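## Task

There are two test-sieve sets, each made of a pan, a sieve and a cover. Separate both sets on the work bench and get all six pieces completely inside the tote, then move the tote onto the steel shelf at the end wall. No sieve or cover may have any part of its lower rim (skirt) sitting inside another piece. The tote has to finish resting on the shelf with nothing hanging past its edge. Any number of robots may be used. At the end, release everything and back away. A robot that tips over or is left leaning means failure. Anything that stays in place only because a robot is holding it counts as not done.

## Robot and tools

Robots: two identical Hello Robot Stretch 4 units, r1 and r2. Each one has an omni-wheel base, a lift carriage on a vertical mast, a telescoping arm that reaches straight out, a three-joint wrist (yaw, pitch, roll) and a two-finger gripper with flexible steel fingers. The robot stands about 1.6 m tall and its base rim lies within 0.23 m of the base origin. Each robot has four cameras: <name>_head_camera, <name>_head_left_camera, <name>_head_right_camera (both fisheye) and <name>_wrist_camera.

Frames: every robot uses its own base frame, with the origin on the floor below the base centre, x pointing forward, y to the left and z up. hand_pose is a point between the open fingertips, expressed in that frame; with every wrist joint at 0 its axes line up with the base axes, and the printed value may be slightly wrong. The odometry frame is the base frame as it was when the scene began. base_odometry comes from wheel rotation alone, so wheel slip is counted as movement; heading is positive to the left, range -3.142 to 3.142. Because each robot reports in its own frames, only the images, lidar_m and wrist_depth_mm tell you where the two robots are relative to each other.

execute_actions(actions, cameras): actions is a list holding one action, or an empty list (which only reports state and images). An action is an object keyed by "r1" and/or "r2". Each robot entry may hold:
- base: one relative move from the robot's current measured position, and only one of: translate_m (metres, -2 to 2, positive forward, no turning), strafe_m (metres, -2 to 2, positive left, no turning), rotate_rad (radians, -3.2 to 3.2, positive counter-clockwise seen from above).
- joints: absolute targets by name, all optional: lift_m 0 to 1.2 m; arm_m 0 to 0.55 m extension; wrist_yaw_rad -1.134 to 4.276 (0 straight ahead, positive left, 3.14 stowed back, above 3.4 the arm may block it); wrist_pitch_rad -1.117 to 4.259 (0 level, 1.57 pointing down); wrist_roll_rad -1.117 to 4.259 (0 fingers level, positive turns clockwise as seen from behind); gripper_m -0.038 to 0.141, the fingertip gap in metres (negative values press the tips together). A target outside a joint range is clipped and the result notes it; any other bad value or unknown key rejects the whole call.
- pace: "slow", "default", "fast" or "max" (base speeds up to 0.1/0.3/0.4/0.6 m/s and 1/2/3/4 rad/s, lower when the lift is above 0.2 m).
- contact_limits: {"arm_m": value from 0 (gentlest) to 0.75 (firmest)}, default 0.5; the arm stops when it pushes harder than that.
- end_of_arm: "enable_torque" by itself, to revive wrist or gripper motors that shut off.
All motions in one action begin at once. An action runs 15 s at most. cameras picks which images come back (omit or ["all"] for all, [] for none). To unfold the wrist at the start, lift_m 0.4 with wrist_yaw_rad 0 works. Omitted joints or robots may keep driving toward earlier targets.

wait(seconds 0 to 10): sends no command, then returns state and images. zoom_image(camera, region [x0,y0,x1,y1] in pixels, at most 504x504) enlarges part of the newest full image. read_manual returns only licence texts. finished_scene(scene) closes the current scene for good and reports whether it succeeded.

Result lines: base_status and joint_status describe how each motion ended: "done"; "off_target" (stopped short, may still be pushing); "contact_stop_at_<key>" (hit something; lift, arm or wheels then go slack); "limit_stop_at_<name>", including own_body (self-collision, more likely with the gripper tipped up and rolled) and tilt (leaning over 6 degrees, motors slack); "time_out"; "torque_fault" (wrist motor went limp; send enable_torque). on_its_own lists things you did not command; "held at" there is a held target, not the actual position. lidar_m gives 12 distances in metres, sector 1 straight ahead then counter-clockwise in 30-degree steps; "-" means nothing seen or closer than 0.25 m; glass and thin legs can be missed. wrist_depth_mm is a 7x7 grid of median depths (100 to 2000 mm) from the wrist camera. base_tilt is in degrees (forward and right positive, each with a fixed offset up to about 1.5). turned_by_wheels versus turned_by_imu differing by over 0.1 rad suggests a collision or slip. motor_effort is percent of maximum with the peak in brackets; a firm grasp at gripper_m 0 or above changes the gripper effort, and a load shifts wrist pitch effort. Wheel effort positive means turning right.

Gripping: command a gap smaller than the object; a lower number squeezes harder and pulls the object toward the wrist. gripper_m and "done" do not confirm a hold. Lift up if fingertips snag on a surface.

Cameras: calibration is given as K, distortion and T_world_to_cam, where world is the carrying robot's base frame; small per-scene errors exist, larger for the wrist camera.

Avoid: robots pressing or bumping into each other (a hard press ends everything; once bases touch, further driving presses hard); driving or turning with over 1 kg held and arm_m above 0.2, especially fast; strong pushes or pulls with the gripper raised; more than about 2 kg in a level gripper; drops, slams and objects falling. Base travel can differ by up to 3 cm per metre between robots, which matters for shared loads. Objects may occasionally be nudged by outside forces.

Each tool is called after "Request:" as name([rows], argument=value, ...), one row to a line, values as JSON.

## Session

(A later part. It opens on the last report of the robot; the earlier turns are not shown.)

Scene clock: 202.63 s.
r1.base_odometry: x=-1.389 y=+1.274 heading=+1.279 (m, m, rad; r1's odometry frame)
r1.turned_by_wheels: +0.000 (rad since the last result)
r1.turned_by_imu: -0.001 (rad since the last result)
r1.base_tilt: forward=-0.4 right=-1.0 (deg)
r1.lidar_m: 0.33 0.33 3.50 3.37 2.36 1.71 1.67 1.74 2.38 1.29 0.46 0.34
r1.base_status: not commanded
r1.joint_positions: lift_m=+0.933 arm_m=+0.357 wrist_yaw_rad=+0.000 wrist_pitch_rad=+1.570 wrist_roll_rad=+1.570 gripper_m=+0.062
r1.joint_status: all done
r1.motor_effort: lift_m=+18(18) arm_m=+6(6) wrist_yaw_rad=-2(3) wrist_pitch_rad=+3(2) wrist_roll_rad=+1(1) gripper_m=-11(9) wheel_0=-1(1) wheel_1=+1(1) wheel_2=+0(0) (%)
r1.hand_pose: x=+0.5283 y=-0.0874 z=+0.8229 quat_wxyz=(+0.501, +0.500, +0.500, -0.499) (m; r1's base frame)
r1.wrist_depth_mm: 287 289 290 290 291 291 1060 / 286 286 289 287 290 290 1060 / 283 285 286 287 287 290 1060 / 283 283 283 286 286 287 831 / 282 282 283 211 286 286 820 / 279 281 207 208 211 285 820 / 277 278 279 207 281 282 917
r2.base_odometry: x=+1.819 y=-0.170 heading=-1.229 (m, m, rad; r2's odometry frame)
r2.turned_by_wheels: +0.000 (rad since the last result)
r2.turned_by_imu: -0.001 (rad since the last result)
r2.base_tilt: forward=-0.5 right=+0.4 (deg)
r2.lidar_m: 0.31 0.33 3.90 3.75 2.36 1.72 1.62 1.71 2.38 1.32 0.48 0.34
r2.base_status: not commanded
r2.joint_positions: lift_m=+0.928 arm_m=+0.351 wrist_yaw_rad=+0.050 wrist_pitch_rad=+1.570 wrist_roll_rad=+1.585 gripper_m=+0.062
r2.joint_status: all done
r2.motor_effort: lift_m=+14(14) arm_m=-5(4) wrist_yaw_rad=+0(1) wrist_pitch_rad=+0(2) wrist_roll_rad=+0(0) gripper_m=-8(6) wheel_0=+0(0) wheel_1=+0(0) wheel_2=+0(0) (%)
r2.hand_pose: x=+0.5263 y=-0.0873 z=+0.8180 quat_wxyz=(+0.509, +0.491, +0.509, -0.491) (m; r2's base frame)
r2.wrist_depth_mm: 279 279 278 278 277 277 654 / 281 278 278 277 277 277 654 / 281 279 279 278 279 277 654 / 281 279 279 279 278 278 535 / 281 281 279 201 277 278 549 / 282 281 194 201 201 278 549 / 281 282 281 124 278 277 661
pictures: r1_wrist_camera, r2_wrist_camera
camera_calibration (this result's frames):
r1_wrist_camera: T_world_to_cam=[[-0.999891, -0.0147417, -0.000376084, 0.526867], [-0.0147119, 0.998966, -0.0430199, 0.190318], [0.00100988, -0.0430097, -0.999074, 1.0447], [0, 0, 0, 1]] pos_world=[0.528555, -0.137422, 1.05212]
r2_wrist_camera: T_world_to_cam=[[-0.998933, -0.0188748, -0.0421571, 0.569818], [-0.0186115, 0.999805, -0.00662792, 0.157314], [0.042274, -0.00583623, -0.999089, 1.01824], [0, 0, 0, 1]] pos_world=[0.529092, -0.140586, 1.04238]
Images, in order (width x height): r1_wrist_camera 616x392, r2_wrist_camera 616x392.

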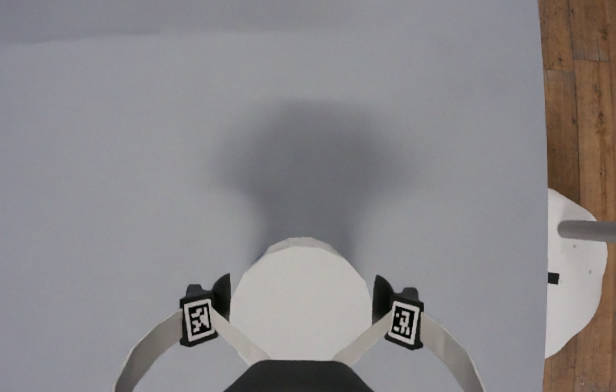

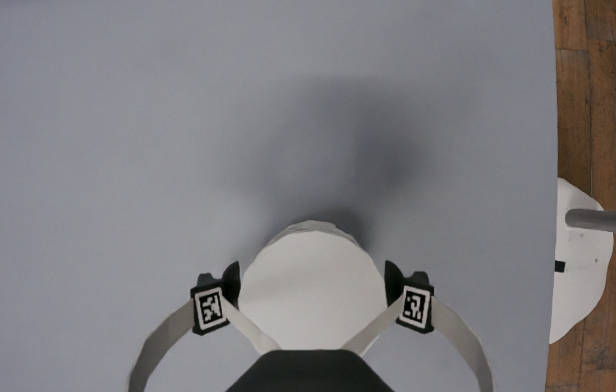

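Request:
execute_actions([
  {"r1": {"joints": {"lift_m": 0.97}, "pace": "slow"}, "r2": {"joints": {"lift_m": 0.965}, "pace": "slow"}},
], cameras=["r1_wrist_camera", "r2_wrist_camera", "r1_head_camera", "r2_head_camera"])

Scene clock: 207.47 s.
r1.base_odometry: x=-1.389 y=+1.274 heading=+1.279 (m, m, rad; r1's odometry frame)
r1.turned_by_wheels: +0.000 (rad since the last result)
r1.turned_by_imu: -0.001 (rad since the last result)
r1.base_tilt: forward=-0.4 right=-0.9 (deg)
r1.lidar_m: 0.32 0.33 3.50 3.39 2.37 1.68 1.67 1.74 2.40 1.29 0.49 0.33
r1.base_status: not commanded
r1.joint_positions: lift_m=+0.970 arm_m=+0.357 wrist_yaw_rad=+0.000 wrist_pitch_rad=+1.570 wrist_roll_rad=+1.570 gripper_m=+0.062
r1.joint_status: all done
r1.motor_effort: lift_m=+24(23) arm_m=+5(5) wrist_yaw_rad=+0(2) wrist_pitch_rad=+2(4) wrist_roll_rad=+1(1) gripper_m=-10(10) wheel_0=-1(1) wheel_1=+1(1) wheel_2=+0(0) (%)
r1.hand_pose: x=+0.5283 y=-0.0874 z=+0.8595 quat_wxyz=(+0.501, +0.500, +0.500, -0.499) (m; r1's base frame)
r1.wrist_depth_mm: 325 325 327 329 329 330 1098 / 322 324 324 325 327 327 1078 / 320 322 322 325 325 325 1078 / 320 320 320 322 322 324 1078 / 317 319 319 211 320 322 866 / 315 315 206 209 211 320 854 / 314 314 315 207 317 319 1060
r2.base_odometry: x=+1.819 y=-0.170 heading=-1.229 (m, m, rad; r2's odometry frame)
r2.turned_by_wheels: +0.000 (rad since the last result)
r2.turned_by_imu: -0.001 (rad since the last result)
r2.base_tilt: forward=-0.4 right=+0.3 (deg)
r2.lidar_m: 0.32 0.33 3.91 3.75 2.34 1.71 1.63 1.72 2.36 1.31 0.47 0.33
r2.base_status: not commanded
r2.joint_positions: lift_m=+0.965 arm_m=+0.351 wrist_yaw_rad=+0.050 wrist_pitch_rad=+1.570 wrist_roll_rad=+1.585 gripper_m=+0.062
r2.joint_status: all done
r2.motor_effort: lift_m=+22(24) arm_m=-5(4) wrist_yaw_rad=+0(0) wrist_pitch_rad=-1(1) wrist_roll_rad=+1(0) gripper_m=-10(7) wheel_0=+0(0) wheel_1=+0(0) wheel_2=+0(0) (%)
r2.hand_pose: x=+0.5263 y=-0.0873 z=+0.8544 quat_wxyz=(+0.509, +0.491, +0.509, -0.491) (m; r2's base frame)
r2.wrist_depth_mm: 315 317 315 312 314 312 1078 / 317 317 314 315 314 312 1060 / 317 315 315 315 315 312 1078 / 319 317 315 315 314 312 842 / 317 317 317 202 314 315 854 / 319 319 194 202 200 314 854 / 319 319 315 124 314 315 1078
pictures: r1_head_camera, r1_wrist_camera, r2_head_camera, r2_wrist_camera
camera_calibration (this result's frames):
r1_wrist_camera: T_world_to_cam=[[-0.999891, -0.0147418, -0.000375965, 0.526882], [-0.014712, 0.998966, -0.0430199, 0.19189], [0.00100977, -0.0430097, -0.999074, 1.08121], [0, 0, 0, 1]] pos_world=[0.528556, -0.137422, 1.08867]
r2_wrist_camera: T_world_to_cam=[[-0.998933, -0.0188749, -0.0421572, 0.571349], [-0.0186116, 0.999805, -0.00662791, 0.157555], [0.0422741, -0.00583622, -0.999089, 1.05455], [0, 0, 0, 1]] pos_world=[0.529091, -0.140586, 1.07872]
Images, in order (width x height): r1_head_camera 420x560, r1_wrist_camera 616x392, r2_head_camera 420x560, r2_wrist_camera 616x392.

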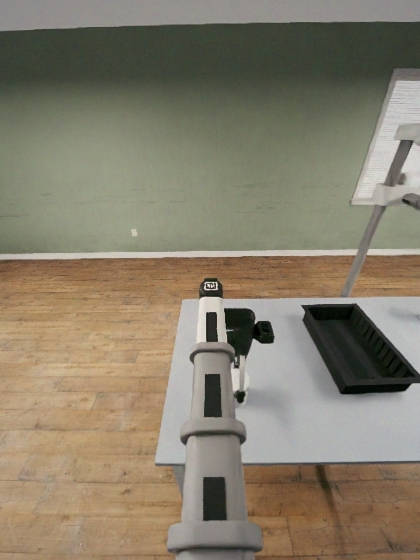

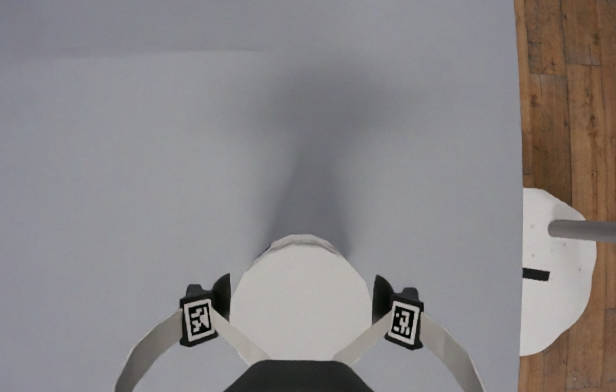

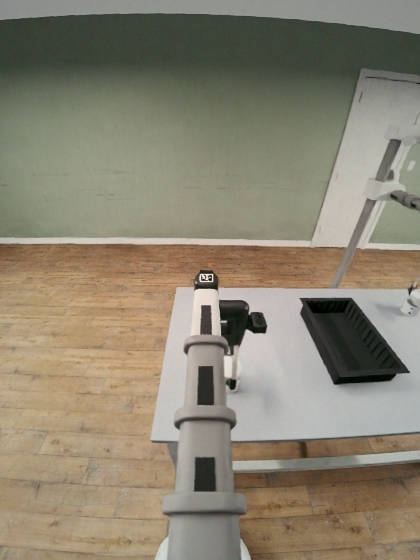

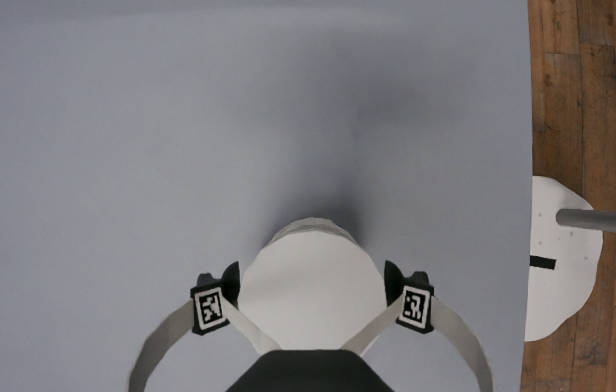

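Request:
zoom_image(camera="r2_head_camera", region=[360, 260, 420, 330])

Request:
zoom_image(camera="r1_head_camera", region=[200, 330, 300, 430])

Region (360, 260, 420, 330) of r2_head_camera's 420x560 image, scaled by 7.200, with more detail than that image has; it fills the left 432 columns of this view, and the rest is white.

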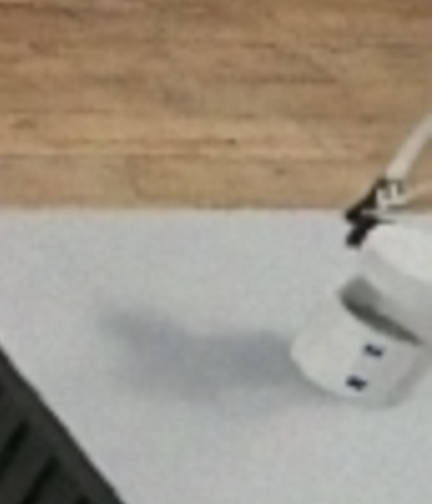

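Region (200, 330, 300, 430) of r1_head_camera's 420x560 image, scaled by 5.040, with more detail than that image has.

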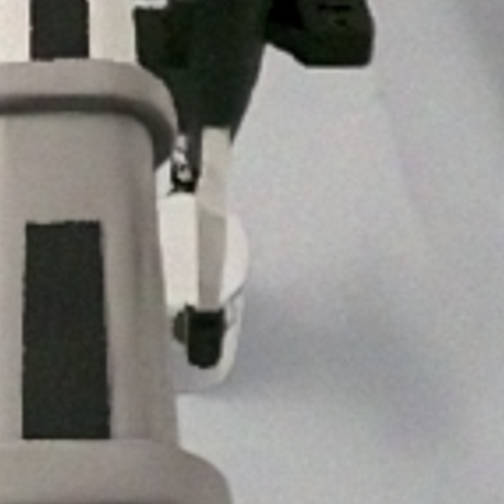

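Request:
zoom_image(camera="r1_head_camera", region=[290, 290, 420, 410])

Request:
zoom_image(camera="r2_head_camera", region=[290, 280, 420, 400])

Region (290, 290, 420, 410) of r1_head_camera's 420x560 image, scaled by 3.877, with more detail than that image has; it fills the top 465 rows of this view, and the rest is white.

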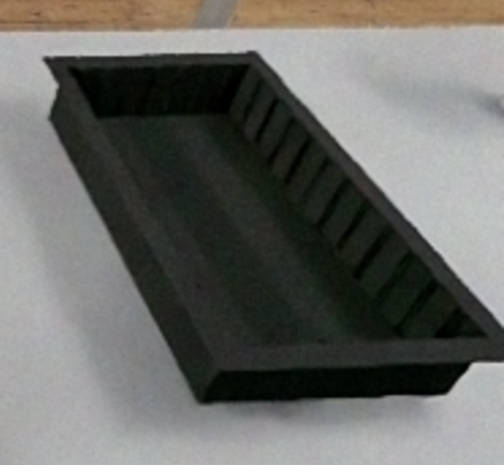

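Region (290, 280, 420, 400) of r2_head_camera's 420x560 image, scaled by 3.877, with more detail than that image has; it fills the top 465 rows of this view, and the rest is white.

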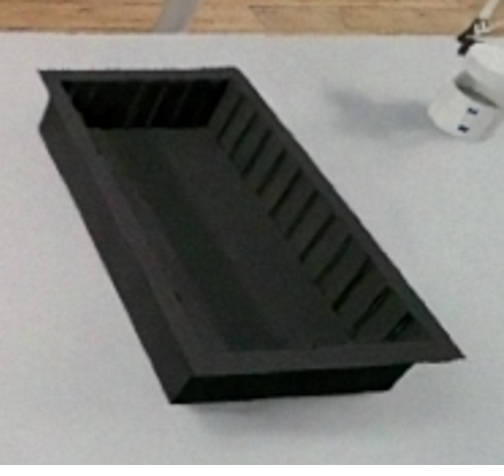

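Request:
execute_actions([
  {"r1": {"base": {"strafe_m": -0.41}, "joints": {"lift_m": 1.025, "arm_m": 0.45}, "pace": "fast"}, "r2": {"base": {"strafe_m": -0.43}, "joints": {"lift_m": 1.02, "arm_m": 0.42}, "pace": "fast"}},
], cameras=["r1_wrist_camera", "r2_wrist_camera", "r1_head_camera", "r2_head_camera"])

Scene clock: 257.47 s.
r1.base_odometry: x=-0.997 y=+1.156 heading=+1.279 (m, m, rad; r1's odometry frame)
r1.turned_by_wheels: +0.000 (rad since the last result)
r1.turned_by_imu: -0.002 (rad since the last result)
r1.base_tilt: forward=-0.4 right=-1.0 (deg)
r1.lidar_m: 0.31 0.32 0.47 3.78 2.34 1.74 1.66 1.74 2.39 4.56 0.47 0.33
r1.base_status: done
r1.joint_positions: lift_m=+1.025 arm_m=+0.449 wrist_yaw_rad=+0.000 wrist_pitch_rad=+1.570 wrist_roll_rad=+1.570 gripper_m=+0.062
r1.joint_status: all done
r1.motor_effort: lift_m=+23(22) arm_m=+5(3) wrist_yaw_rad=+1(1) wrist_pitch_rad=+2(4) wrist_roll_rad=+1(1) gripper_m=-9(10) wheel_0=-2(11) wheel_1=-1(12) wheel_2=+0(1) (%)
r1.hand_pose: x=+0.6202 y=-0.0874 z=+0.9146 quat_wxyz=(+0.501, +0.500, +0.500, -0.499) (m; r1's base frame)
r1.wrist_depth_mm: 229 303 310 317 294 384 384 / 375 375 377 377 336 382 384 / 373 373 375 375 343 379 382 / 368 370 373 375 349 379 382 / 368 368 370 211 349 375 377 / 324 330 207 209 211 375 375 / 366 282 282 208 370 373 373
r2.base_odometry: x=+1.414 y=-0.314 heading=-1.229 (m, m, rad; r2's odometry frame)
r2.turned_by_wheels: +0.000 (rad since the last result)
r2.turned_by_imu: -0.001 (rad since the last result)
r2.base_tilt: forward=-0.4 right=+0.3 (deg)
r2.lidar_m: 0.30 0.32 0.45 4.18 2.32 1.70 1.64 1.72 2.37 4.09 0.47 0.32
r2.base_status: done
r2.joint_positions: lift_m=+1.020 arm_m=+0.419 wrist_yaw_rad=+0.050 wrist_pitch_rad=+1.570 wrist_roll_rad=+1.585 gripper_m=+0.062
r2.joint_status: all done
r2.motor_effort: lift_m=+21(22) arm_m=+4(2) wrist_yaw_rad=+0(0) wrist_pitch_rad=+0(0) wrist_roll_rad=+0(0) gripper_m=-8(7) wheel_0=+1(9) wheel_1=+0(6) wheel_2=+1(1) (%)
r2.hand_pose: x=+0.5948 y=-0.0873 z=+0.9095 quat_wxyz=(+0.509, +0.491, +0.509, -0.491) (m; r2's base frame)
r2.wrist_depth_mm: 332 329 342 349 310 366 368 / 368 368 366 368 342 368 366 / 370 368 368 368 349 364 368 / 370 368 368 370 349 370 368 / 370 370 368 202 301 368 368 / 297 283 195 202 202 368 634 / 375 370 370 124 370 370 750
pictures: r1_head_camera, r1_wrist_camera, r2_head_camera, r2_wrist_camera
camera_calibration (this result's frames):
r1_wrist_camera: T_world_to_cam=[[-0.999894, -0.0145907, -0.000192283, 0.6187], [-0.014569, 0.998968, -0.0430172, 0.195521], [0.000819738, -0.0430099, -0.999074, 1.13625], [0, 0, 0, 1]] pos_world=[0.620551, -0.137422, 1.14373]
r2_wrist_camera: T_world_to_cam=[[-0.998937, -0.0187474, -0.0421044, 0.641985], [-0.0184843, 0.999807, -0.00662958, 0.159121], [0.0422205, -0.00584427, -0.999091, 1.10674], [0, 0, 0, 1]] pos_world=[0.597517, -0.140587, 1.13382]
Images, in order (width x height): r1_head_camera 420x560, r1_wrist_camera 616x392, r2_head_camera 420x560, r2_wrist_camera 616x392.

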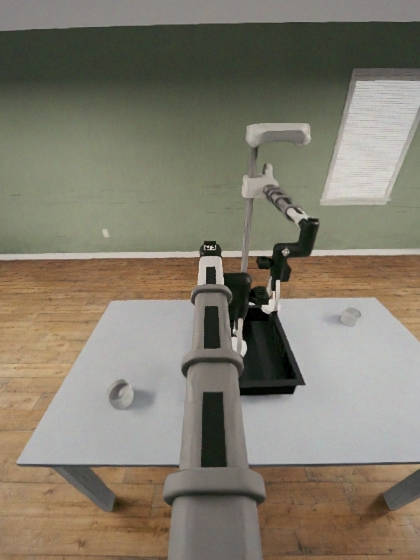

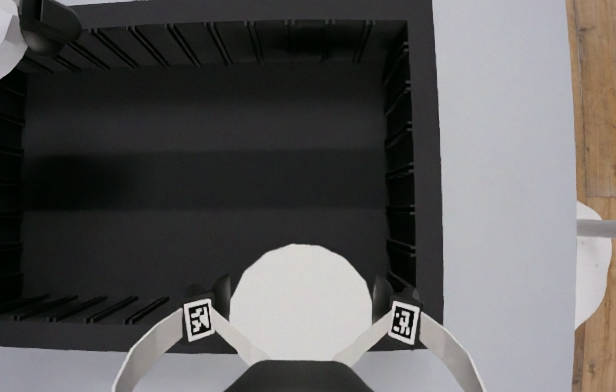

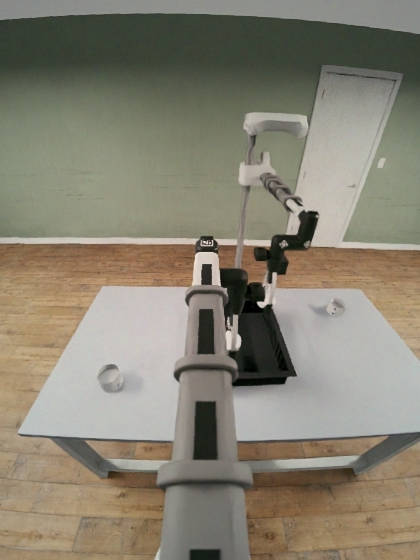

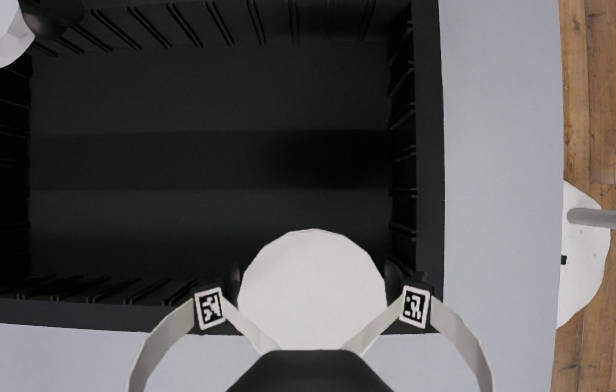

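Request:
execute_actions([
  {"r1": {"base": {"strafe_m": -0.028}, "joints": {"lift_m": 0.99, "arm_m": 0.456}}, "r2": {"base": {"strafe_m": -0.03}, "joints": {"lift_m": 0.985, "arm_m": 0.433}}},
], cameras=["r1_wrist_camera", "r2_wrist_camera"])

Scene clock: 297.40 s.
r1.base_odometry: x=-0.970 y=+1.148 heading=+1.279 (m, m, rad; r1's odometry frame)
r1.turned_by_wheels: +0.000 (rad since the last result)
r1.turned_by_imu: -0.001 (rad since the last result)
r1.base_tilt: forward=-0.4 right=-1.0 (deg)
r1.lidar_m: 0.32 0.33 0.48 3.80 2.34 1.73 1.68 1.73 2.41 4.53 0.47 0.35
r1.base_status: done
r1.joint_positions: lift_m=+0.990 arm_m=+0.455 wrist_yaw_rad=+0.000 wrist_pitch_rad=+1.570 wrist_roll_rad=+1.570 gripper_m=+0.062
r1.joint_status: all done
r1.motor_effort: lift_m=+19(19) arm_m=+6(11) wrist_yaw_rad=-1(2) wrist_pitch_rad=+3(2) wrist_roll_rad=+2(1) gripper_m=-9(9) wheel_0=-2(7) wheel_1=+0(9) wheel_2=+0(2) (%)
r1.hand_pose: x=+0.6262 y=-0.0874 z=+0.8799 quat_wxyz=(+0.501, +0.500, +0.500, -0.499) (m; r1's base frame)
r1.wrist_depth_mm: 256 257 258 259 260 349 351 / 220 340 342 342 317 347 351 / 228 338 340 342 342 343 345 / 336 338 338 342 340 343 343 / 334 336 336 211 338 342 342 / 332 332 207 209 211 340 342 / 286 257 259 208 258 338 338
r2.base_odometry: x=+1.386 y=-0.324 heading=-1.229 (m, m, rad; r2's odometry frame)
r2.turned_by_wheels: +0.000 (rad since the last result)
r2.turned_by_imu: -0.001 (rad since the last result)
r2.base_tilt: forward=-0.4 right=+0.3 (deg)
r2.lidar_m: 0.31 0.32 0.48 4.20 2.33 1.68 1.64 1.71 2.40 4.03 0.47 0.33
r2.base_status: done
r2.joint_positions: lift_m=+0.985 arm_m=+0.432 wrist_yaw_rad=+0.050 wrist_pitch_rad=+1.570 wrist_roll_rad=+1.585 gripper_m=+0.062
r2.joint_status: all done
r2.motor_effort: lift_m=+14(19) arm_m=+4(1) wrist_yaw_rad=+1(2) wrist_pitch_rad=-1(1) wrist_roll_rad=+1(0) gripper_m=-6(9) wheel_0=+0(9) wheel_1=+0(7) wheel_2=+1(2) (%)
r2.hand_pose: x=+0.6077 y=-0.0873 z=+0.8750 quat_wxyz=(+0.509, +0.491, +0.509, -0.491) (m; r2's base frame)
r2.wrist_depth_mm: 258 262 268 273 267 332 332 / 198 334 334 330 332 332 332 / 334 334 332 332 332 332 332 / 336 334 332 334 334 334 334 / 334 334 334 201 330 334 334 / 338 334 195 202 200 332 334 / 255 248 257 124 250 246 334
pictures: r1_wrist_camera, r2_wrist_camera
camera_calibration (this result's frames):
r1_wrist_camera: T_world_to_cam=[[-0.999894, -0.0145835, -0.000186085, 0.624656], [-0.014562, 0.998968, -0.0430171, 0.194114], [0.000813235, -0.0430099, -0.999074, 1.10165], [0, 0, 0, 1]] pos_world=[0.62652, -0.137422, 1.1091]
r2_wrist_camera: T_world_to_cam=[[-0.998939, -0.0187285, -0.0420676, 0.653471], [-0.0184655, 0.999808, -0.00663075, 0.159123], [0.0421837, -0.00584691, -0.999093, 1.07178], [0, 0, 0, 1]] pos_world=[0.610504, -0.140587, 1.09936]
Images, in order (width x height): r1_wrist_camera 616x392, r2_wrist_camera 616x392.

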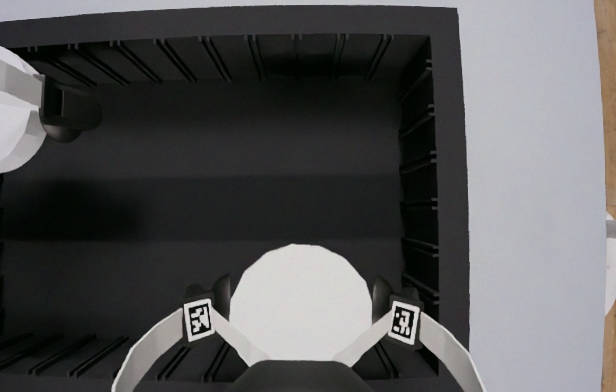

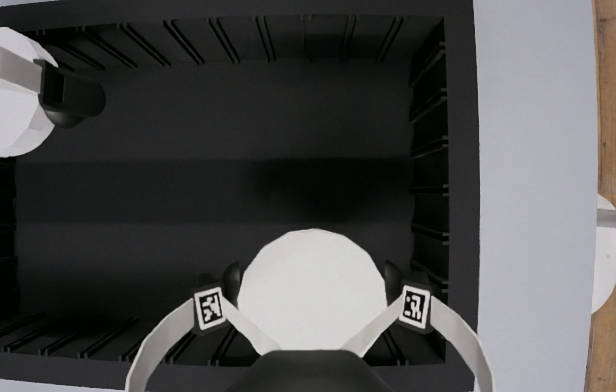

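Request:
execute_actions([
  {"r1": {"joints": {"lift_m": 0.908}}, "r2": {"joints": {"lift_m": 0.901}}},
], cameras=["r1_wrist_camera", "r2_wrist_camera"])

Scene clock: 318.67 s.
r1.base_odometry: x=-0.970 y=+1.148 heading=+1.279 (m, m, rad; r1's odometry frame)
r1.turned_by_wheels: +0.000 (rad since the last result)
r1.turned_by_imu: -0.001 (rad since the last result)
r1.base_tilt: forward=-0.4 right=-1.0 (deg)
r1.lidar_m: 0.32 0.34 0.49 3.81 2.35 1.73 1.67 1.73 2.39 4.53 0.48 0.35
r1.base_status: not commanded
r1.joint_positions: lift_m=+0.908 arm_m=+0.455 wrist_yaw_rad=+0.000 wrist_pitch_rad=+1.570 wrist_roll_rad=+1.570 gripper_m=+0.062
r1.joint_status: all done
r1.motor_effort: lift_m=+18(20) arm_m=+6(6) wrist_yaw_rad=+0(1) wrist_pitch_rad=+1(2) wrist_roll_rad=+1(0) gripper_m=-11(10) wheel_0=-2(2) wheel_1=+0(0) wheel_2=+0(0) (%)
r1.hand_pose: x=+0.6262 y=-0.0874 z=+0.7979 quat_wxyz=(+0.501, +0.500, +0.500, -0.499) (m; r1's base frame)
r1.wrist_depth_mm: 245 246 251 253 249 181 267 / 221 258 259 260 262 183 266 / 228 257 257 259 260 185 264 / 256 257 256 257 259 187 263 / 255 254 256 211 258 188 260 / 253 253 206 209 211 187 259 / 251 252 253 208 254 171 258
r2.base_odometry: x=+1.386 y=-0.324 heading=-1.229 (m, m, rad; r2's odometry frame)
r2.turned_by_wheels: +0.000 (rad since the last result)
r2.turned_by_imu: -0.001 (rad since the last result)
r2.base_tilt: forward=-0.4 right=+0.3 (deg)
r2.lidar_m: 0.31 0.33 0.49 4.20 2.33 1.72 1.63 1.71 2.37 4.08 0.47 0.34
r2.base_status: not commanded
r2.joint_positions: lift_m=+0.901 arm_m=+0.432 wrist_yaw_rad=+0.050 wrist_pitch_rad=+1.570 wrist_roll_rad=+1.585 gripper_m=+0.062
r2.joint_status: all done
r2.motor_effort: lift_m=+14(16) arm_m=+4(4) wrist_yaw_rad=+1(2) wrist_pitch_rad=+0(0) wrist_roll_rad=+0(0) gripper_m=-8(8) wheel_0=+0(0) wheel_1=+0(0) wheel_2=+1(1) (%)
r2.hand_pose: x=+0.6078 y=-0.0873 z=+0.7910 quat_wxyz=(+0.509, +0.491, +0.509, -0.491) (m; r2's base frame)
r2.wrist_depth_mm: 251 249 249 247 248 187 - / 197 250 250 249 248 190 162 / 249 249 249 248 248 193 162 / 251 250 250 248 250 193 162 / 251 250 250 202 249 193 162 / 251 251 195 202 202 169 162 / 250 236 250 124 251 163 -
pictures: r1_wrist_camera, r2_wrist_camera
camera_calibration (this result's frames):
r1_wrist_camera: T_world_to_cam=[[-0.999894, -0.0145836, -0.000185965, 0.624645], [-0.0145621, 0.998968, -0.0430171, 0.190586], [0.00081312, -0.0430099, -0.999074, 1.01972], [0, 0, 0, 1]] pos_world=[0.626525, -0.137422, 1.02709]
r2_wrist_camera: T_world_to_cam=[[-0.998939, -0.0187284, -0.0420676, 0.64994], [-0.0184655, 0.999808, -0.00663075, 0.158566], [0.0421837, -0.00584692, -0.999093, 0.987853], [0, 0, 0, 1]] pos_world=[0.610508, -0.140587, 1.01535]
Images, in order (width x height): r1_wrist_camera 616x392, r2_wrist_camera 616x392.

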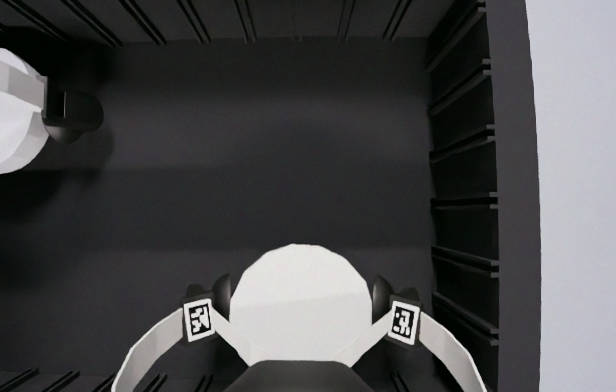

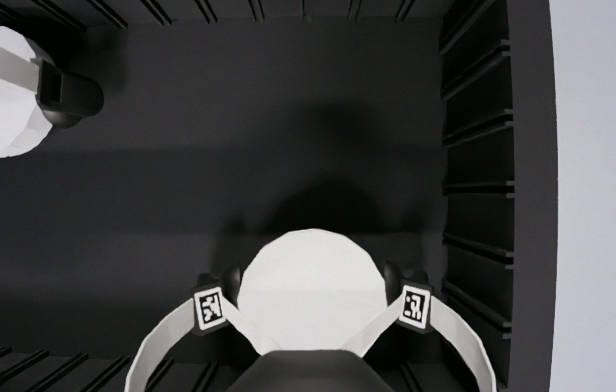

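Request:
execute_actions([
  {"r1": {"joints": {"lift_m": 0.902}, "pace": "slow"}, "r2": {"joints": {"lift_m": 0.896}, "pace": "slow"}},
], cameras=["r1_wrist_camera", "r2_wrist_camera"])

Scene clock: 322.97 s.
r1.base_odometry: x=-0.970 y=+1.148 heading=+1.279 (m, m, rad; r1's odometry frame)
r1.turned_by_wheels: +0.000 (rad since the last result)
r1.turned_by_imu: -0.001 (rad since the last result)
r1.base_tilt: forward=-0.4 right=-1.0 (deg)
r1.lidar_m: 0.32 0.34 0.47 3.81 2.35 1.74 1.67 1.73 2.38 4.52 0.49 0.35
r1.base_status: not commanded
r1.joint_positions: lift_m=+0.902 arm_m=+0.455 wrist_yaw_rad=+0.000 wrist_pitch_rad=+1.570 wrist_roll_rad=+1.570 gripper_m=+0.062
r1.joint_status: all done
r1.motor_effort: lift_m=+18(20) arm_m=+6(6) wrist_yaw_rad=-2(1) wrist_pitch_rad=+2(2) wrist_roll_rad=+1(1) gripper_m=-10(11) wheel_0=-2(2) wheel_1=+0(0) wheel_2=+0(0) (%)
r1.hand_pose: x=+0.6262 y=-0.0874 z=+0.7919 quat_wxyz=(+0.501, +0.500, +0.500, -0.499) (m; r1's base frame)
r1.wrist_depth_mm: 244 246 250 253 250 181 262 / 220 254 253 254 256 184 259 / 228 252 253 253 255 185 259 / 249 250 252 251 253 187 168 / 249 250 250 211 252 188 167 / 247 248 206 209 211 187 167 / 245 245 246 208 248 165 165
r2.base_odometry: x=+1.386 y=-0.324 heading=-1.229 (m, m, rad; r2's odometry frame)
r2.turned_by_wheels: +0.000 (rad since the last result)
r2.turned_by_imu: -0.001 (rad since the last result)
r2.base_tilt: forward=-0.5 right=+0.3 (deg)
r2.lidar_m: 0.31 0.33 0.47 4.22 2.34 1.71 1.63 1.70 2.38 4.08 0.47 0.35
r2.base_status: not commanded
r2.joint_positions: lift_m=+0.896 arm_m=+0.432 wrist_yaw_rad=+0.050 wrist_pitch_rad=+1.570 wrist_roll_rad=+1.585 gripper_m=+0.062
r2.joint_status: all done
r2.motor_effort: lift_m=+14(17) arm_m=+4(5) wrist_yaw_rad=+1(1) wrist_pitch_rad=+1(2) wrist_roll_rad=+0(0) gripper_m=-8(10) wheel_0=+0(0) wheel_1=+0(0) wheel_2=+1(1) (%)
r2.hand_pose: x=+0.6078 y=-0.0873 z=+0.7860 quat_wxyz=(+0.509, +0.491, +0.509, -0.491) (m; r2's base frame)
r2.wrist_depth_mm: 244 245 244 244 243 187 - / 194 245 243 244 243 190 157 / 246 245 244 245 243 192 157 / 246 247 244 243 244 194 157 / 246 246 244 201 243 193 157 / 247 246 194 202 201 169 158 / 247 235 245 124 243 163 -
pictures: r1_wrist_camera, r2_wrist_camera
camera_calibration (this result's frames):
r1_wrist_camera: T_world_to_cam=[[-0.999894, -0.0145835, -0.000185965, 0.624645], [-0.014562, 0.998968, -0.0430171, 0.190329], [0.000813115, -0.0430099, -0.999074, 1.01374], [0, 0, 0, 1]] pos_world=[0.626526, -0.137422, 1.02111]
r2_wrist_camera: T_world_to_cam=[[-0.998939, -0.0187286, -0.0420676, 0.649732], [-0.0184657, 0.999808, -0.00663075, 0.158533], [0.0421837, -0.00584691, -0.999093, 0.982878], [0, 0, 0, 1]] pos_world=[0.610509, -0.140587, 1.01037]
Images, in order (width x height): r1_wrist_camera 616x392, r2_wrist_camera 616x392.

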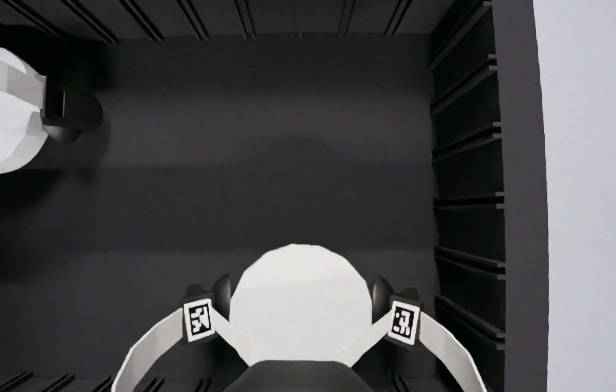

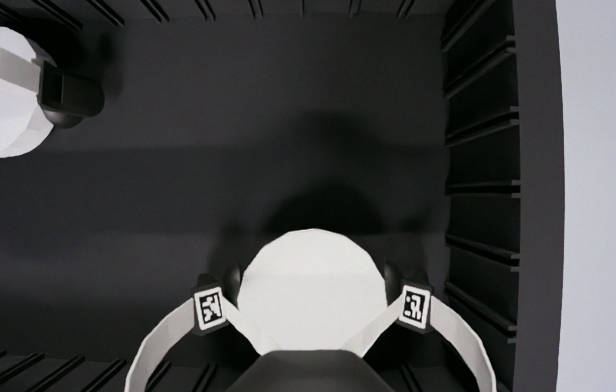

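Request:
execute_actions([
  {"r1": {"joints": {"gripper_m": 0.088}, "pace": "slow"}, "r2": {"joints": {"gripper_m": 0.088}, "pace": "slow"}},
], cameras=["r1_wrist_camera", "r2_wrist_camera"])

Scene clock: 328.67 s.
r1.base_odometry: x=-0.970 y=+1.148 heading=+1.279 (m, m, rad; r1's odometry frame)
r1.turned_by_wheels: +0.000 (rad since the last result)
r1.turned_by_imu: -0.001 (rad since the last result)
r1.base_tilt: forward=-0.3 right=-1.0 (deg)
r1.lidar_m: 0.32 0.34 0.48 3.79 2.35 1.74 1.67 1.75 2.38 4.53 0.47 0.34
r1.base_status: not commanded
r1.joint_positions: lift_m=+0.902 arm_m=+0.455 wrist_yaw_rad=+0.000 wrist_pitch_rad=+1.570 wrist_roll_rad=+1.570 gripper_m=+0.088
r1.joint_status: all done
r1.motor_effort: lift_m=+18(18) arm_m=+5(5) wrist_yaw_rad=-1(2) wrist_pitch_rad=+3(2) wrist_roll_rad=+0(0) gripper_m=-2(9) wheel_0=-2(2) wheel_1=+0(0) wheel_2=+0(0) (%)
r1.hand_pose: x=+0.6262 y=-0.0874 z=+0.7919 quat_wxyz=(+0.500, +0.500, +0.500, -0.500) (m; r1's base frame)
r1.wrist_depth_mm: 246 243 250 251 251 190 262 / 217 254 255 255 256 192 170 / 229 252 253 254 255 194 169 / 250 251 252 251 253 195 168 / 248 249 250 229 251 195 167 / 247 247 213 228 213 193 167 / 246 246 247 146 250 166 165
r2.base_odometry: x=+1.386 y=-0.324 heading=-1.229 (m, m, rad; r2's odometry frame)
r2.turned_by_wheels: +0.000 (rad since the last result)
r2.turned_by_imu: -0.001 (rad since the last result)
r2.base_tilt: forward=-0.5 right=+0.3 (deg)
r2.lidar_m: 0.31 0.31 0.47 4.21 2.34 1.69 1.63 1.70 2.32 4.09 0.47 0.34
r2.base_status: not commanded
r2.joint_positions: lift_m=+0.896 arm_m=+0.432 wrist_yaw_rad=+0.050 wrist_pitch_rad=+1.571 wrist_roll_rad=+1.585 gripper_m=+0.088
r2.joint_status: all done
r2.motor_effort: lift_m=+13(14) arm_m=+4(4) wrist_yaw_rad=+2(1) wrist_pitch_rad=-5(6) wrist_roll_rad=+0(1) gripper_m=+0(8) wheel_0=+1(0) wheel_1=+0(0) wheel_2=+1(1) (%)
r2.hand_pose: x=+0.6073 y=-0.0873 z=+0.7860 quat_wxyz=(+0.509, +0.491, +0.509, -0.491) (m; r2's base frame)
r2.wrist_depth_mm: 246 246 244 244 244 180 - / 195 246 246 245 243 183 158 / 233 246 246 244 244 185 158 / 246 247 245 244 244 185 158 / 246 246 246 224 245 184 158 / 247 247 196 224 198 170 158 / 248 239 246 125 247 158 -
pictures: r1_wrist_camera, r2_wrist_camera
camera_calibration (this result's frames):
r1_wrist_camera: T_world_to_cam=[[-0.999894, -0.0145826, -0.000140075, 0.624599], [-0.0145631, 0.998968, -0.0430165, 0.190329], [0.000767222, -0.0430099, -0.999074, 1.01377], [0, 0, 0, 1]] pos_world=[0.626527, -0.137422, 1.02111]
r2_wrist_camera: T_world_to_cam=[[-0.999006, -0.0185313, -0.0405392, 0.64813], [-0.0182752, 0.999811, -0.00667909, 0.15847], [0.0406553, -0.00593159, -0.999156, 0.983867], [0, 0, 0, 1]] pos_world=[0.610382, -0.140594, 1.01037]
Images, in order (width x height): r1_wrist_camera 616x392, r2_wrist_camera 616x392.

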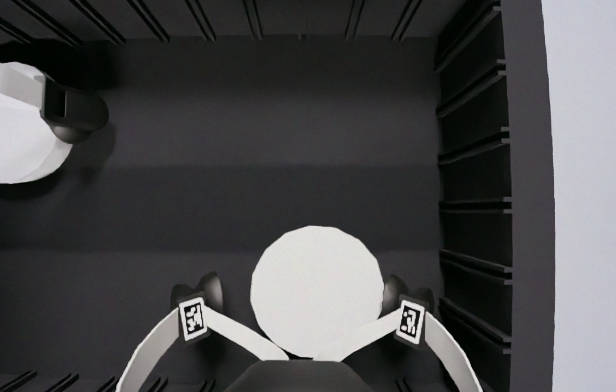

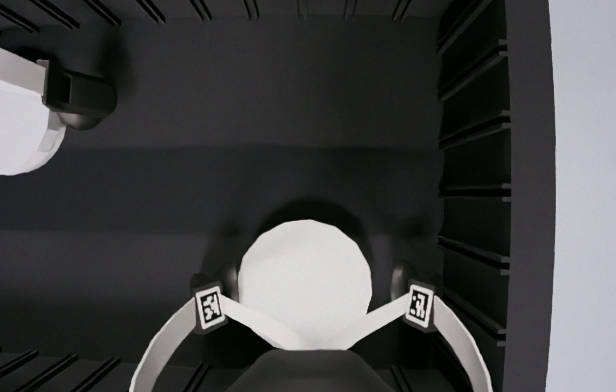

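Request:
execute_actions([
  {"r1": {"joints": {"lift_m": 1.0}, "pace": "fast"}, "r2": {"joints": {"lift_m": 0.995}, "pace": "fast"}},
], cameras=["r1_wrist_camera", "r2_wrist_camera"])

Request:
execute_actions([
  {"r1": {"base": {"strafe_m": 0.438}, "joints": {"arm_m": 0.356, "gripper_m": 0.095}, "pace": "max"}, "r2": {"base": {"strafe_m": 0.46}, "joints": {"arm_m": 0.351, "gripper_m": 0.095}, "pace": "max"}},
], cameras=["r1_wrist_camera", "r2_wrist_camera"])

Scene clock: 339.73 s.
r1.base_odometry: x=-0.970 y=+1.148 heading=+1.279 (m, m, rad; r1's odometry frame)
r1.turned_by_wheels: +0.000 (rad since the last result)
r1.turned_by_imu: -0.001 (rad since the last result)
r1.base_tilt: forward=-0.4 right=-0.9 (deg)
r1.lidar_m: 0.31 0.34 0.48 3.80 2.34 1.73 1.66 1.74 2.37 4.53 0.46 0.34
r1.base_status: not commanded
r1.joint_positions: lift_m=+1.000 arm_m=+0.455 wrist_yaw_rad=+0.000 wrist_pitch_rad=+1.570 wrist_roll_rad=+1.570 gripper_m=+0.088
r1.joint_status: all done
r1.motor_effort: lift_m=+23(27) arm_m=+6(6) wrist_yaw_rad=-1(1) wrist_pitch_rad=+3(3) wrist_roll_rad=+0(1) gripper_m=-3(3) wheel_0=-2(2) wheel_1=+0(0) wheel_2=+0(0) (%)
r1.hand_pose: x=+0.6262 y=-0.0874 z=+0.8896 quat_wxyz=(+0.500, +0.500, +0.500, -0.500) (m; r1's base frame)
r1.wrist_depth_mm: 265 267 267 268 268 362 359 / 215 336 351 351 327 357 357 / 325 347 349 351 351 355 357 / 345 345 349 349 349 351 355 / 342 343 343 324 347 351 353 / 342 342 213 343 213 349 349 / 285 263 278 146 270 347 349
r2.base_odometry: x=+1.386 y=-0.324 heading=-1.229 (m, m, rad; r2's odometry frame)
r2.turned_by_wheels: +0.000 (rad since the last result)
r2.turned_by_imu: -0.001 (rad since the last result)
r2.base_tilt: forward=-0.4 right=+0.3 (deg)
r2.lidar_m: 0.31 0.33 0.47 4.20 2.35 1.70 1.64 1.72 2.37 4.08 0.47 0.35
r2.base_status: not commanded
r2.joint_positions: lift_m=+0.995 arm_m=+0.432 wrist_yaw_rad=+0.050 wrist_pitch_rad=+1.570 wrist_roll_rad=+1.585 gripper_m=+0.088
r2.joint_status: all done
r2.motor_effort: lift_m=+21(25) arm_m=+4(4) wrist_yaw_rad=+2(2) wrist_pitch_rad=-1(5) wrist_roll_rad=+0(0) gripper_m=-3(4) wheel_0=+1(0) wheel_1=+0(0) wheel_2=+1(1) (%)
r2.hand_pose: x=+0.6076 y=-0.0873 z=+0.8845 quat_wxyz=(+0.509, +0.491, +0.509, -0.491) (m; r2's base frame)
r2.wrist_depth_mm: 267 263 271 272 264 342 342 / 195 343 342 342 336 342 342 / 324 343 343 342 342 343 342 / 345 343 343 343 340 343 343 / 345 343 343 322 343 342 342 / 343 343 195 324 197 343 343 / 259 258 265 124 258 300 345
pictures: r1_wrist_camera, r2_wrist_camera
camera_calibration (this result's frames):
r1_wrist_camera: T_world_to_cam=[[-0.999894, -0.0145827, -0.000140194, 0.624616], [-0.0145632, 0.998968, -0.0430165, 0.194528], [0.000767346, -0.0430099, -0.999074, 1.1113], [0, 0, 0, 1]] pos_world=[0.62653, -0.137422, 1.11873]
r2_wrist_camera: T_world_to_cam=[[-0.998957, -0.0185287, -0.0417234, 0.653483], [-0.0182671, 0.999811, -0.00664164, 0.159079], [0.0418386, -0.00587254, -0.999107, 1.08143], [0, 0, 0, 1]] pos_world=[0.610462, -0.14059, 1.10879]
Images, in order (width x height): r1_wrist_camera 616x392, r2_wrist_camera 616x392.

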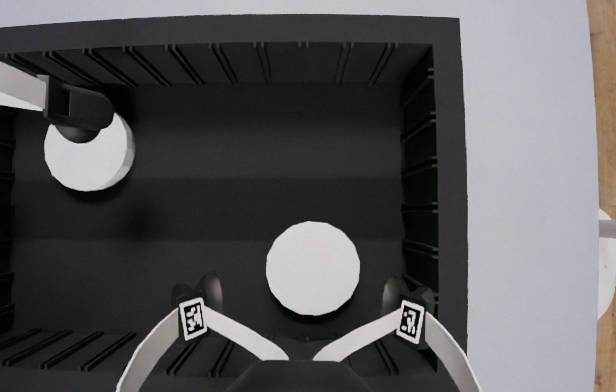

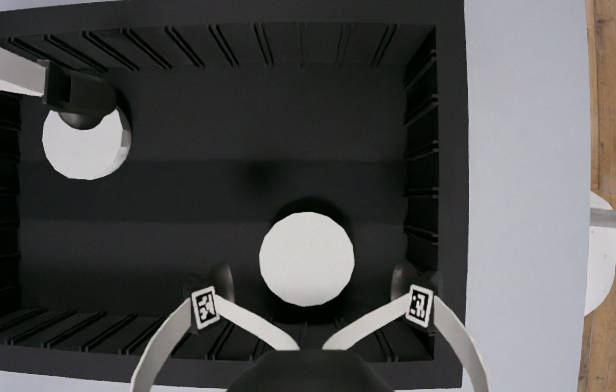

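Scene clock: 342.33 s.
r1.base_odometry: x=-1.389 y=+1.274 heading=+1.279 (m, m, rad; r1's odometry frame)
r1.turned_by_wheels: +0.000 (rad since the last result)
r1.turned_by_imu: +0.001 (rad since the last result)
r1.base_tilt: forward=-0.3 right=-1.0 (deg)
r1.lidar_m: 0.33 0.33 3.51 3.36 2.36 1.71 1.66 1.73 2.39 1.29 0.47 0.34
r1.base_status: done
r1.joint_positions: lift_m=+1.000 arm_m=+0.357 wrist_yaw_rad=+0.000 wrist_pitch_rad=+1.570 wrist_roll_rad=+1.570 gripper_m=+0.095
r1.joint_status: all done
r1.motor_effort: lift_m=+23(23) arm_m=-5(4) wrist_yaw_rad=-1(1) wrist_pitch_rad=+2(3) wrist_roll_rad=+2(0) gripper_m=-3(1) wheel_0=+0(10) wheel_1=+1(12) wheel_2=+0(6) (%)
r1.hand_pose: x=+0.5280 y=-0.0874 z=+0.8896 quat_wxyz=(+0.500, +0.500, +0.500, -0.500) (m; r1's base frame)
r1.wrist_depth_mm: 353 355 355 355 357 359 1138 / 351 353 353 357 355 359 1118 / 351 353 351 353 355 355 1118 / 347 349 351 351 355 353 1098 / 347 347 347 315 351 351 891 / 345 345 220 314 206 349 878 / 342 343 345 146 347 347 1078
r2.base_odometry: x=+1.819 y=-0.170 heading=-1.229 (m, m, rad; r2's odometry frame)
r2.turned_by_wheels: +0.000 (rad since the last result)
r2.turned_by_imu: -0.001 (rad since the last result)
r2.base_tilt: forward=-0.4 right=+0.3 (deg)
r2.lidar_m: 0.29 0.33 3.93 3.75 2.31 1.71 1.62 1.72 2.37 1.34 0.48 0.33
r2.base_status: done
r2.joint_positions: lift_m=+0.995 arm_m=+0.352 wrist_yaw_rad=+0.050 wrist_pitch_rad=+1.570 wrist_roll_rad=+1.585 gripper_m=+0.095
r2.joint_status: all done
r2.motor_effort: lift_m=+20(21) arm_m=-4(3) wrist_yaw_rad=+2(1) wrist_pitch_rad=-1(3) wrist_roll_rad=+0(0) gripper_m=-4(2) wheel_0=+0(10) wheel_1=+0(6) wheel_2=+1(1) (%)
r2.hand_pose: x=+0.5272 y=-0.0873 z=+0.8845 quat_wxyz=(+0.509, +0.491, +0.509, -0.491) (m; r2's base frame)
r2.wrist_depth_mm: 347 347 343 343 343 343 1098 / 347 343 345 345 345 345 1078 / 349 347 345 345 345 343 1098 / 349 349 345 345 345 343 878 / 349 347 347 312 345 343 878 / 347 349 200 312 196 345 878 / 351 347 347 122 345 345 1098
pictures: r1_wrist_camera, r2_wrist_camera
camera_calibration (this result's frames):
r1_wrist_camera: T_world_to_cam=[[-0.999897, -0.0143446, 0.0000067755, 0.526312], [-0.0143316, 0.998972, -0.0430143, 0.192974], [0.000610256, -0.04301, -0.999074, 1.11146], [0, 0, 0, 1]] pos_world=[0.528345, -0.137422, 1.11873]
r2_wrist_camera: T_world_to_cam=[[-0.998953, -0.0185139, -0.0418407, 0.573237], [-0.0182518, 0.999811, -0.00663792, 0.157597], [0.0419557, -0.0058673, -0.999102, 1.08478], [0, 0, 0, 1]] pos_world=[0.530001, -0.140589, 1.10884]
Images, in order (width x height): r1_wrist_camera 616x392, r2_wrist_camera 616x392.

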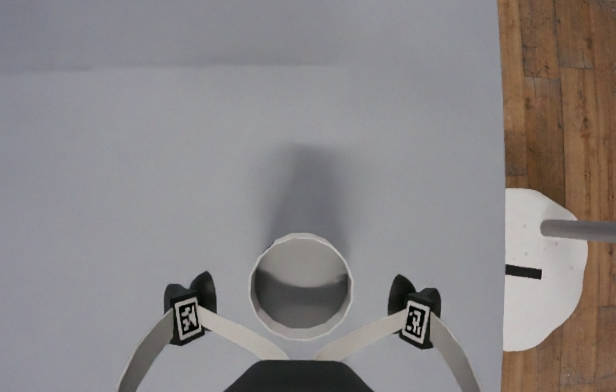

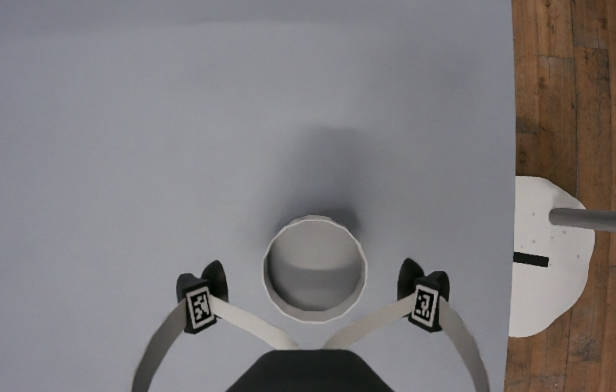

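Request:
execute_actions([
  {"r1": {"joints": {"lift_m": 0.922, "arm_m": 0.358}, "pace": "fast"}, "r2": {"joints": {"lift_m": 0.917, "arm_m": 0.35}, "pace": "fast"}},
], cameras=["r1_wrist_camera", "r2_wrist_camera"])

Scene clock: 355.30 s.
r1.base_odometry: x=-1.389 y=+1.274 heading=+1.279 (m, m, rad; r1's odometry frame)
r1.turned_by_wheels: +0.000 (rad since the last result)
r1.turned_by_imu: -0.001 (rad since the last result)
r1.base_tilt: forward=-0.4 right=-1.0 (deg)
r1.lidar_m: 0.32 0.34 3.50 3.37 2.36 1.71 1.66 1.75 2.40 1.28 0.48 0.33
r1.base_status: not commanded
r1.joint_positions: lift_m=+0.922 arm_m=+0.357 wrist_yaw_rad=+0.000 wrist_pitch_rad=+1.570 wrist_roll_rad=+1.570 gripper_m=+0.095
r1.joint_status: all done
r1.motor_effort: lift_m=+19(23) arm_m=+5(4) wrist_yaw_rad=-2(1) wrist_pitch_rad=+2(2) wrist_roll_rad=+1(1) gripper_m=-2(3) wheel_0=+0(0) wheel_1=+1(1) wheel_2=+0(1) (%)
r1.hand_pose: x=+0.5282 y=-0.0874 z=+0.8119 quat_wxyz=(+0.500, +0.500, +0.500, -0.500) (m; r1's base frame)
r1.wrist_depth_mm: 276 277 278 278 281 281 282 / 276 277 277 277 278 279 1025 / 273 274 276 277 277 278 1042 / 272 273 273 274 276 276 820 / 270 271 273 240 274 274 798 / 267 268 213 238 207 274 544 / 268 270 270 146 271 272 272
r2.base_odometry: x=+1.819 y=-0.170 heading=-1.229 (m, m, rad; r2's odometry frame)
r2.turned_by_wheels: +0.000 (rad since the last result)
r2.turned_by_imu: -0.001 (rad since the last result)
r2.base_tilt: forward=-0.5 right=+0.4 (deg)
r2.lidar_m: 0.30 0.31 3.89 3.74 2.34 1.72 1.64 1.71 2.37 1.33 0.46 0.30
r2.base_status: not commanded
r2.joint_positions: lift_m=+0.917 arm_m=+0.351 wrist_yaw_rad=+0.050 wrist_pitch_rad=+1.570 wrist_roll_rad=+1.585 gripper_m=+0.095
r2.joint_status: all done
r2.motor_effort: lift_m=+14(13) arm_m=-5(4) wrist_yaw_rad=+2(2) wrist_pitch_rad=-1(0) wrist_roll_rad=+0(1) gripper_m=-1(4) wheel_0=+0(0) wheel_1=+0(0) wheel_2=+1(1) (%)
r2.hand_pose: x=+0.5262 y=-0.0873 z=+0.8070 quat_wxyz=(+0.509, +0.491, +0.509, -0.491) (m; r2's base frame)
r2.wrist_depth_mm: 270 268 267 267 267 266 265 / 271 268 268 267 265 265 265 / 270 270 267 267 267 266 264 / 270 268 268 267 267 267 267 / 271 270 268 235 267 266 266 / 271 268 199 235 196 267 265 / 271 271 270 122 267 267 539
pictures: r1_wrist_camera, r2_wrist_camera
camera_calibration (this result's frames):
r1_wrist_camera: T_world_to_cam=[[-0.999897, -0.0143615, -0.0000021642, 0.526523], [-0.0143481, 0.998971, -0.0430145, 0.189645], [0.000619915, -0.04301, -0.999074, 1.03387], [0, 0, 0, 1]] pos_world=[0.528549, -0.137422, 1.04107]
r2_wrist_camera: T_world_to_cam=[[-0.99895, -0.0185502, -0.0418854, 0.569069], [-0.018288, 0.999811, -0.0066365, 0.157082], [0.0420006, -0.00586353, -0.9991, 1.00737], [0, 0, 0, 1]] pos_world=[0.529034, -0.140589, 1.03134]
Images, in order (width x height): r1_wrist_camera 616x392, r2_wrist_camera 616x392.

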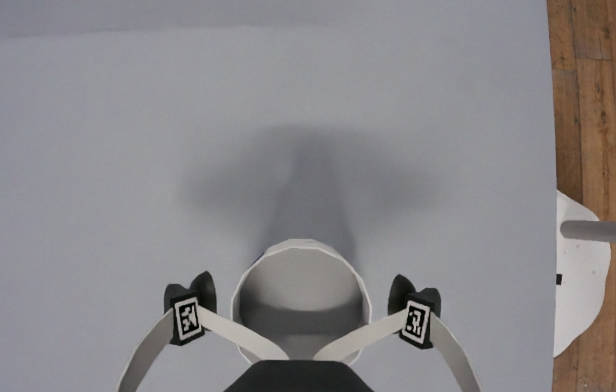

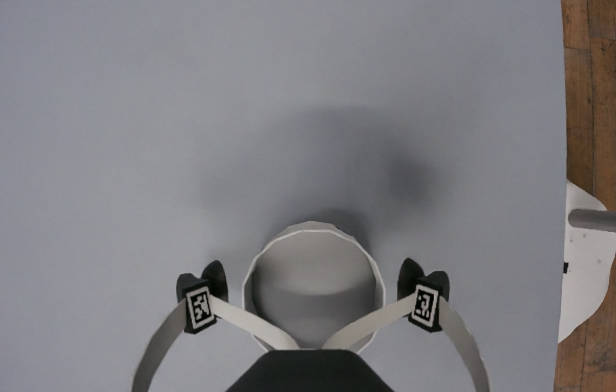

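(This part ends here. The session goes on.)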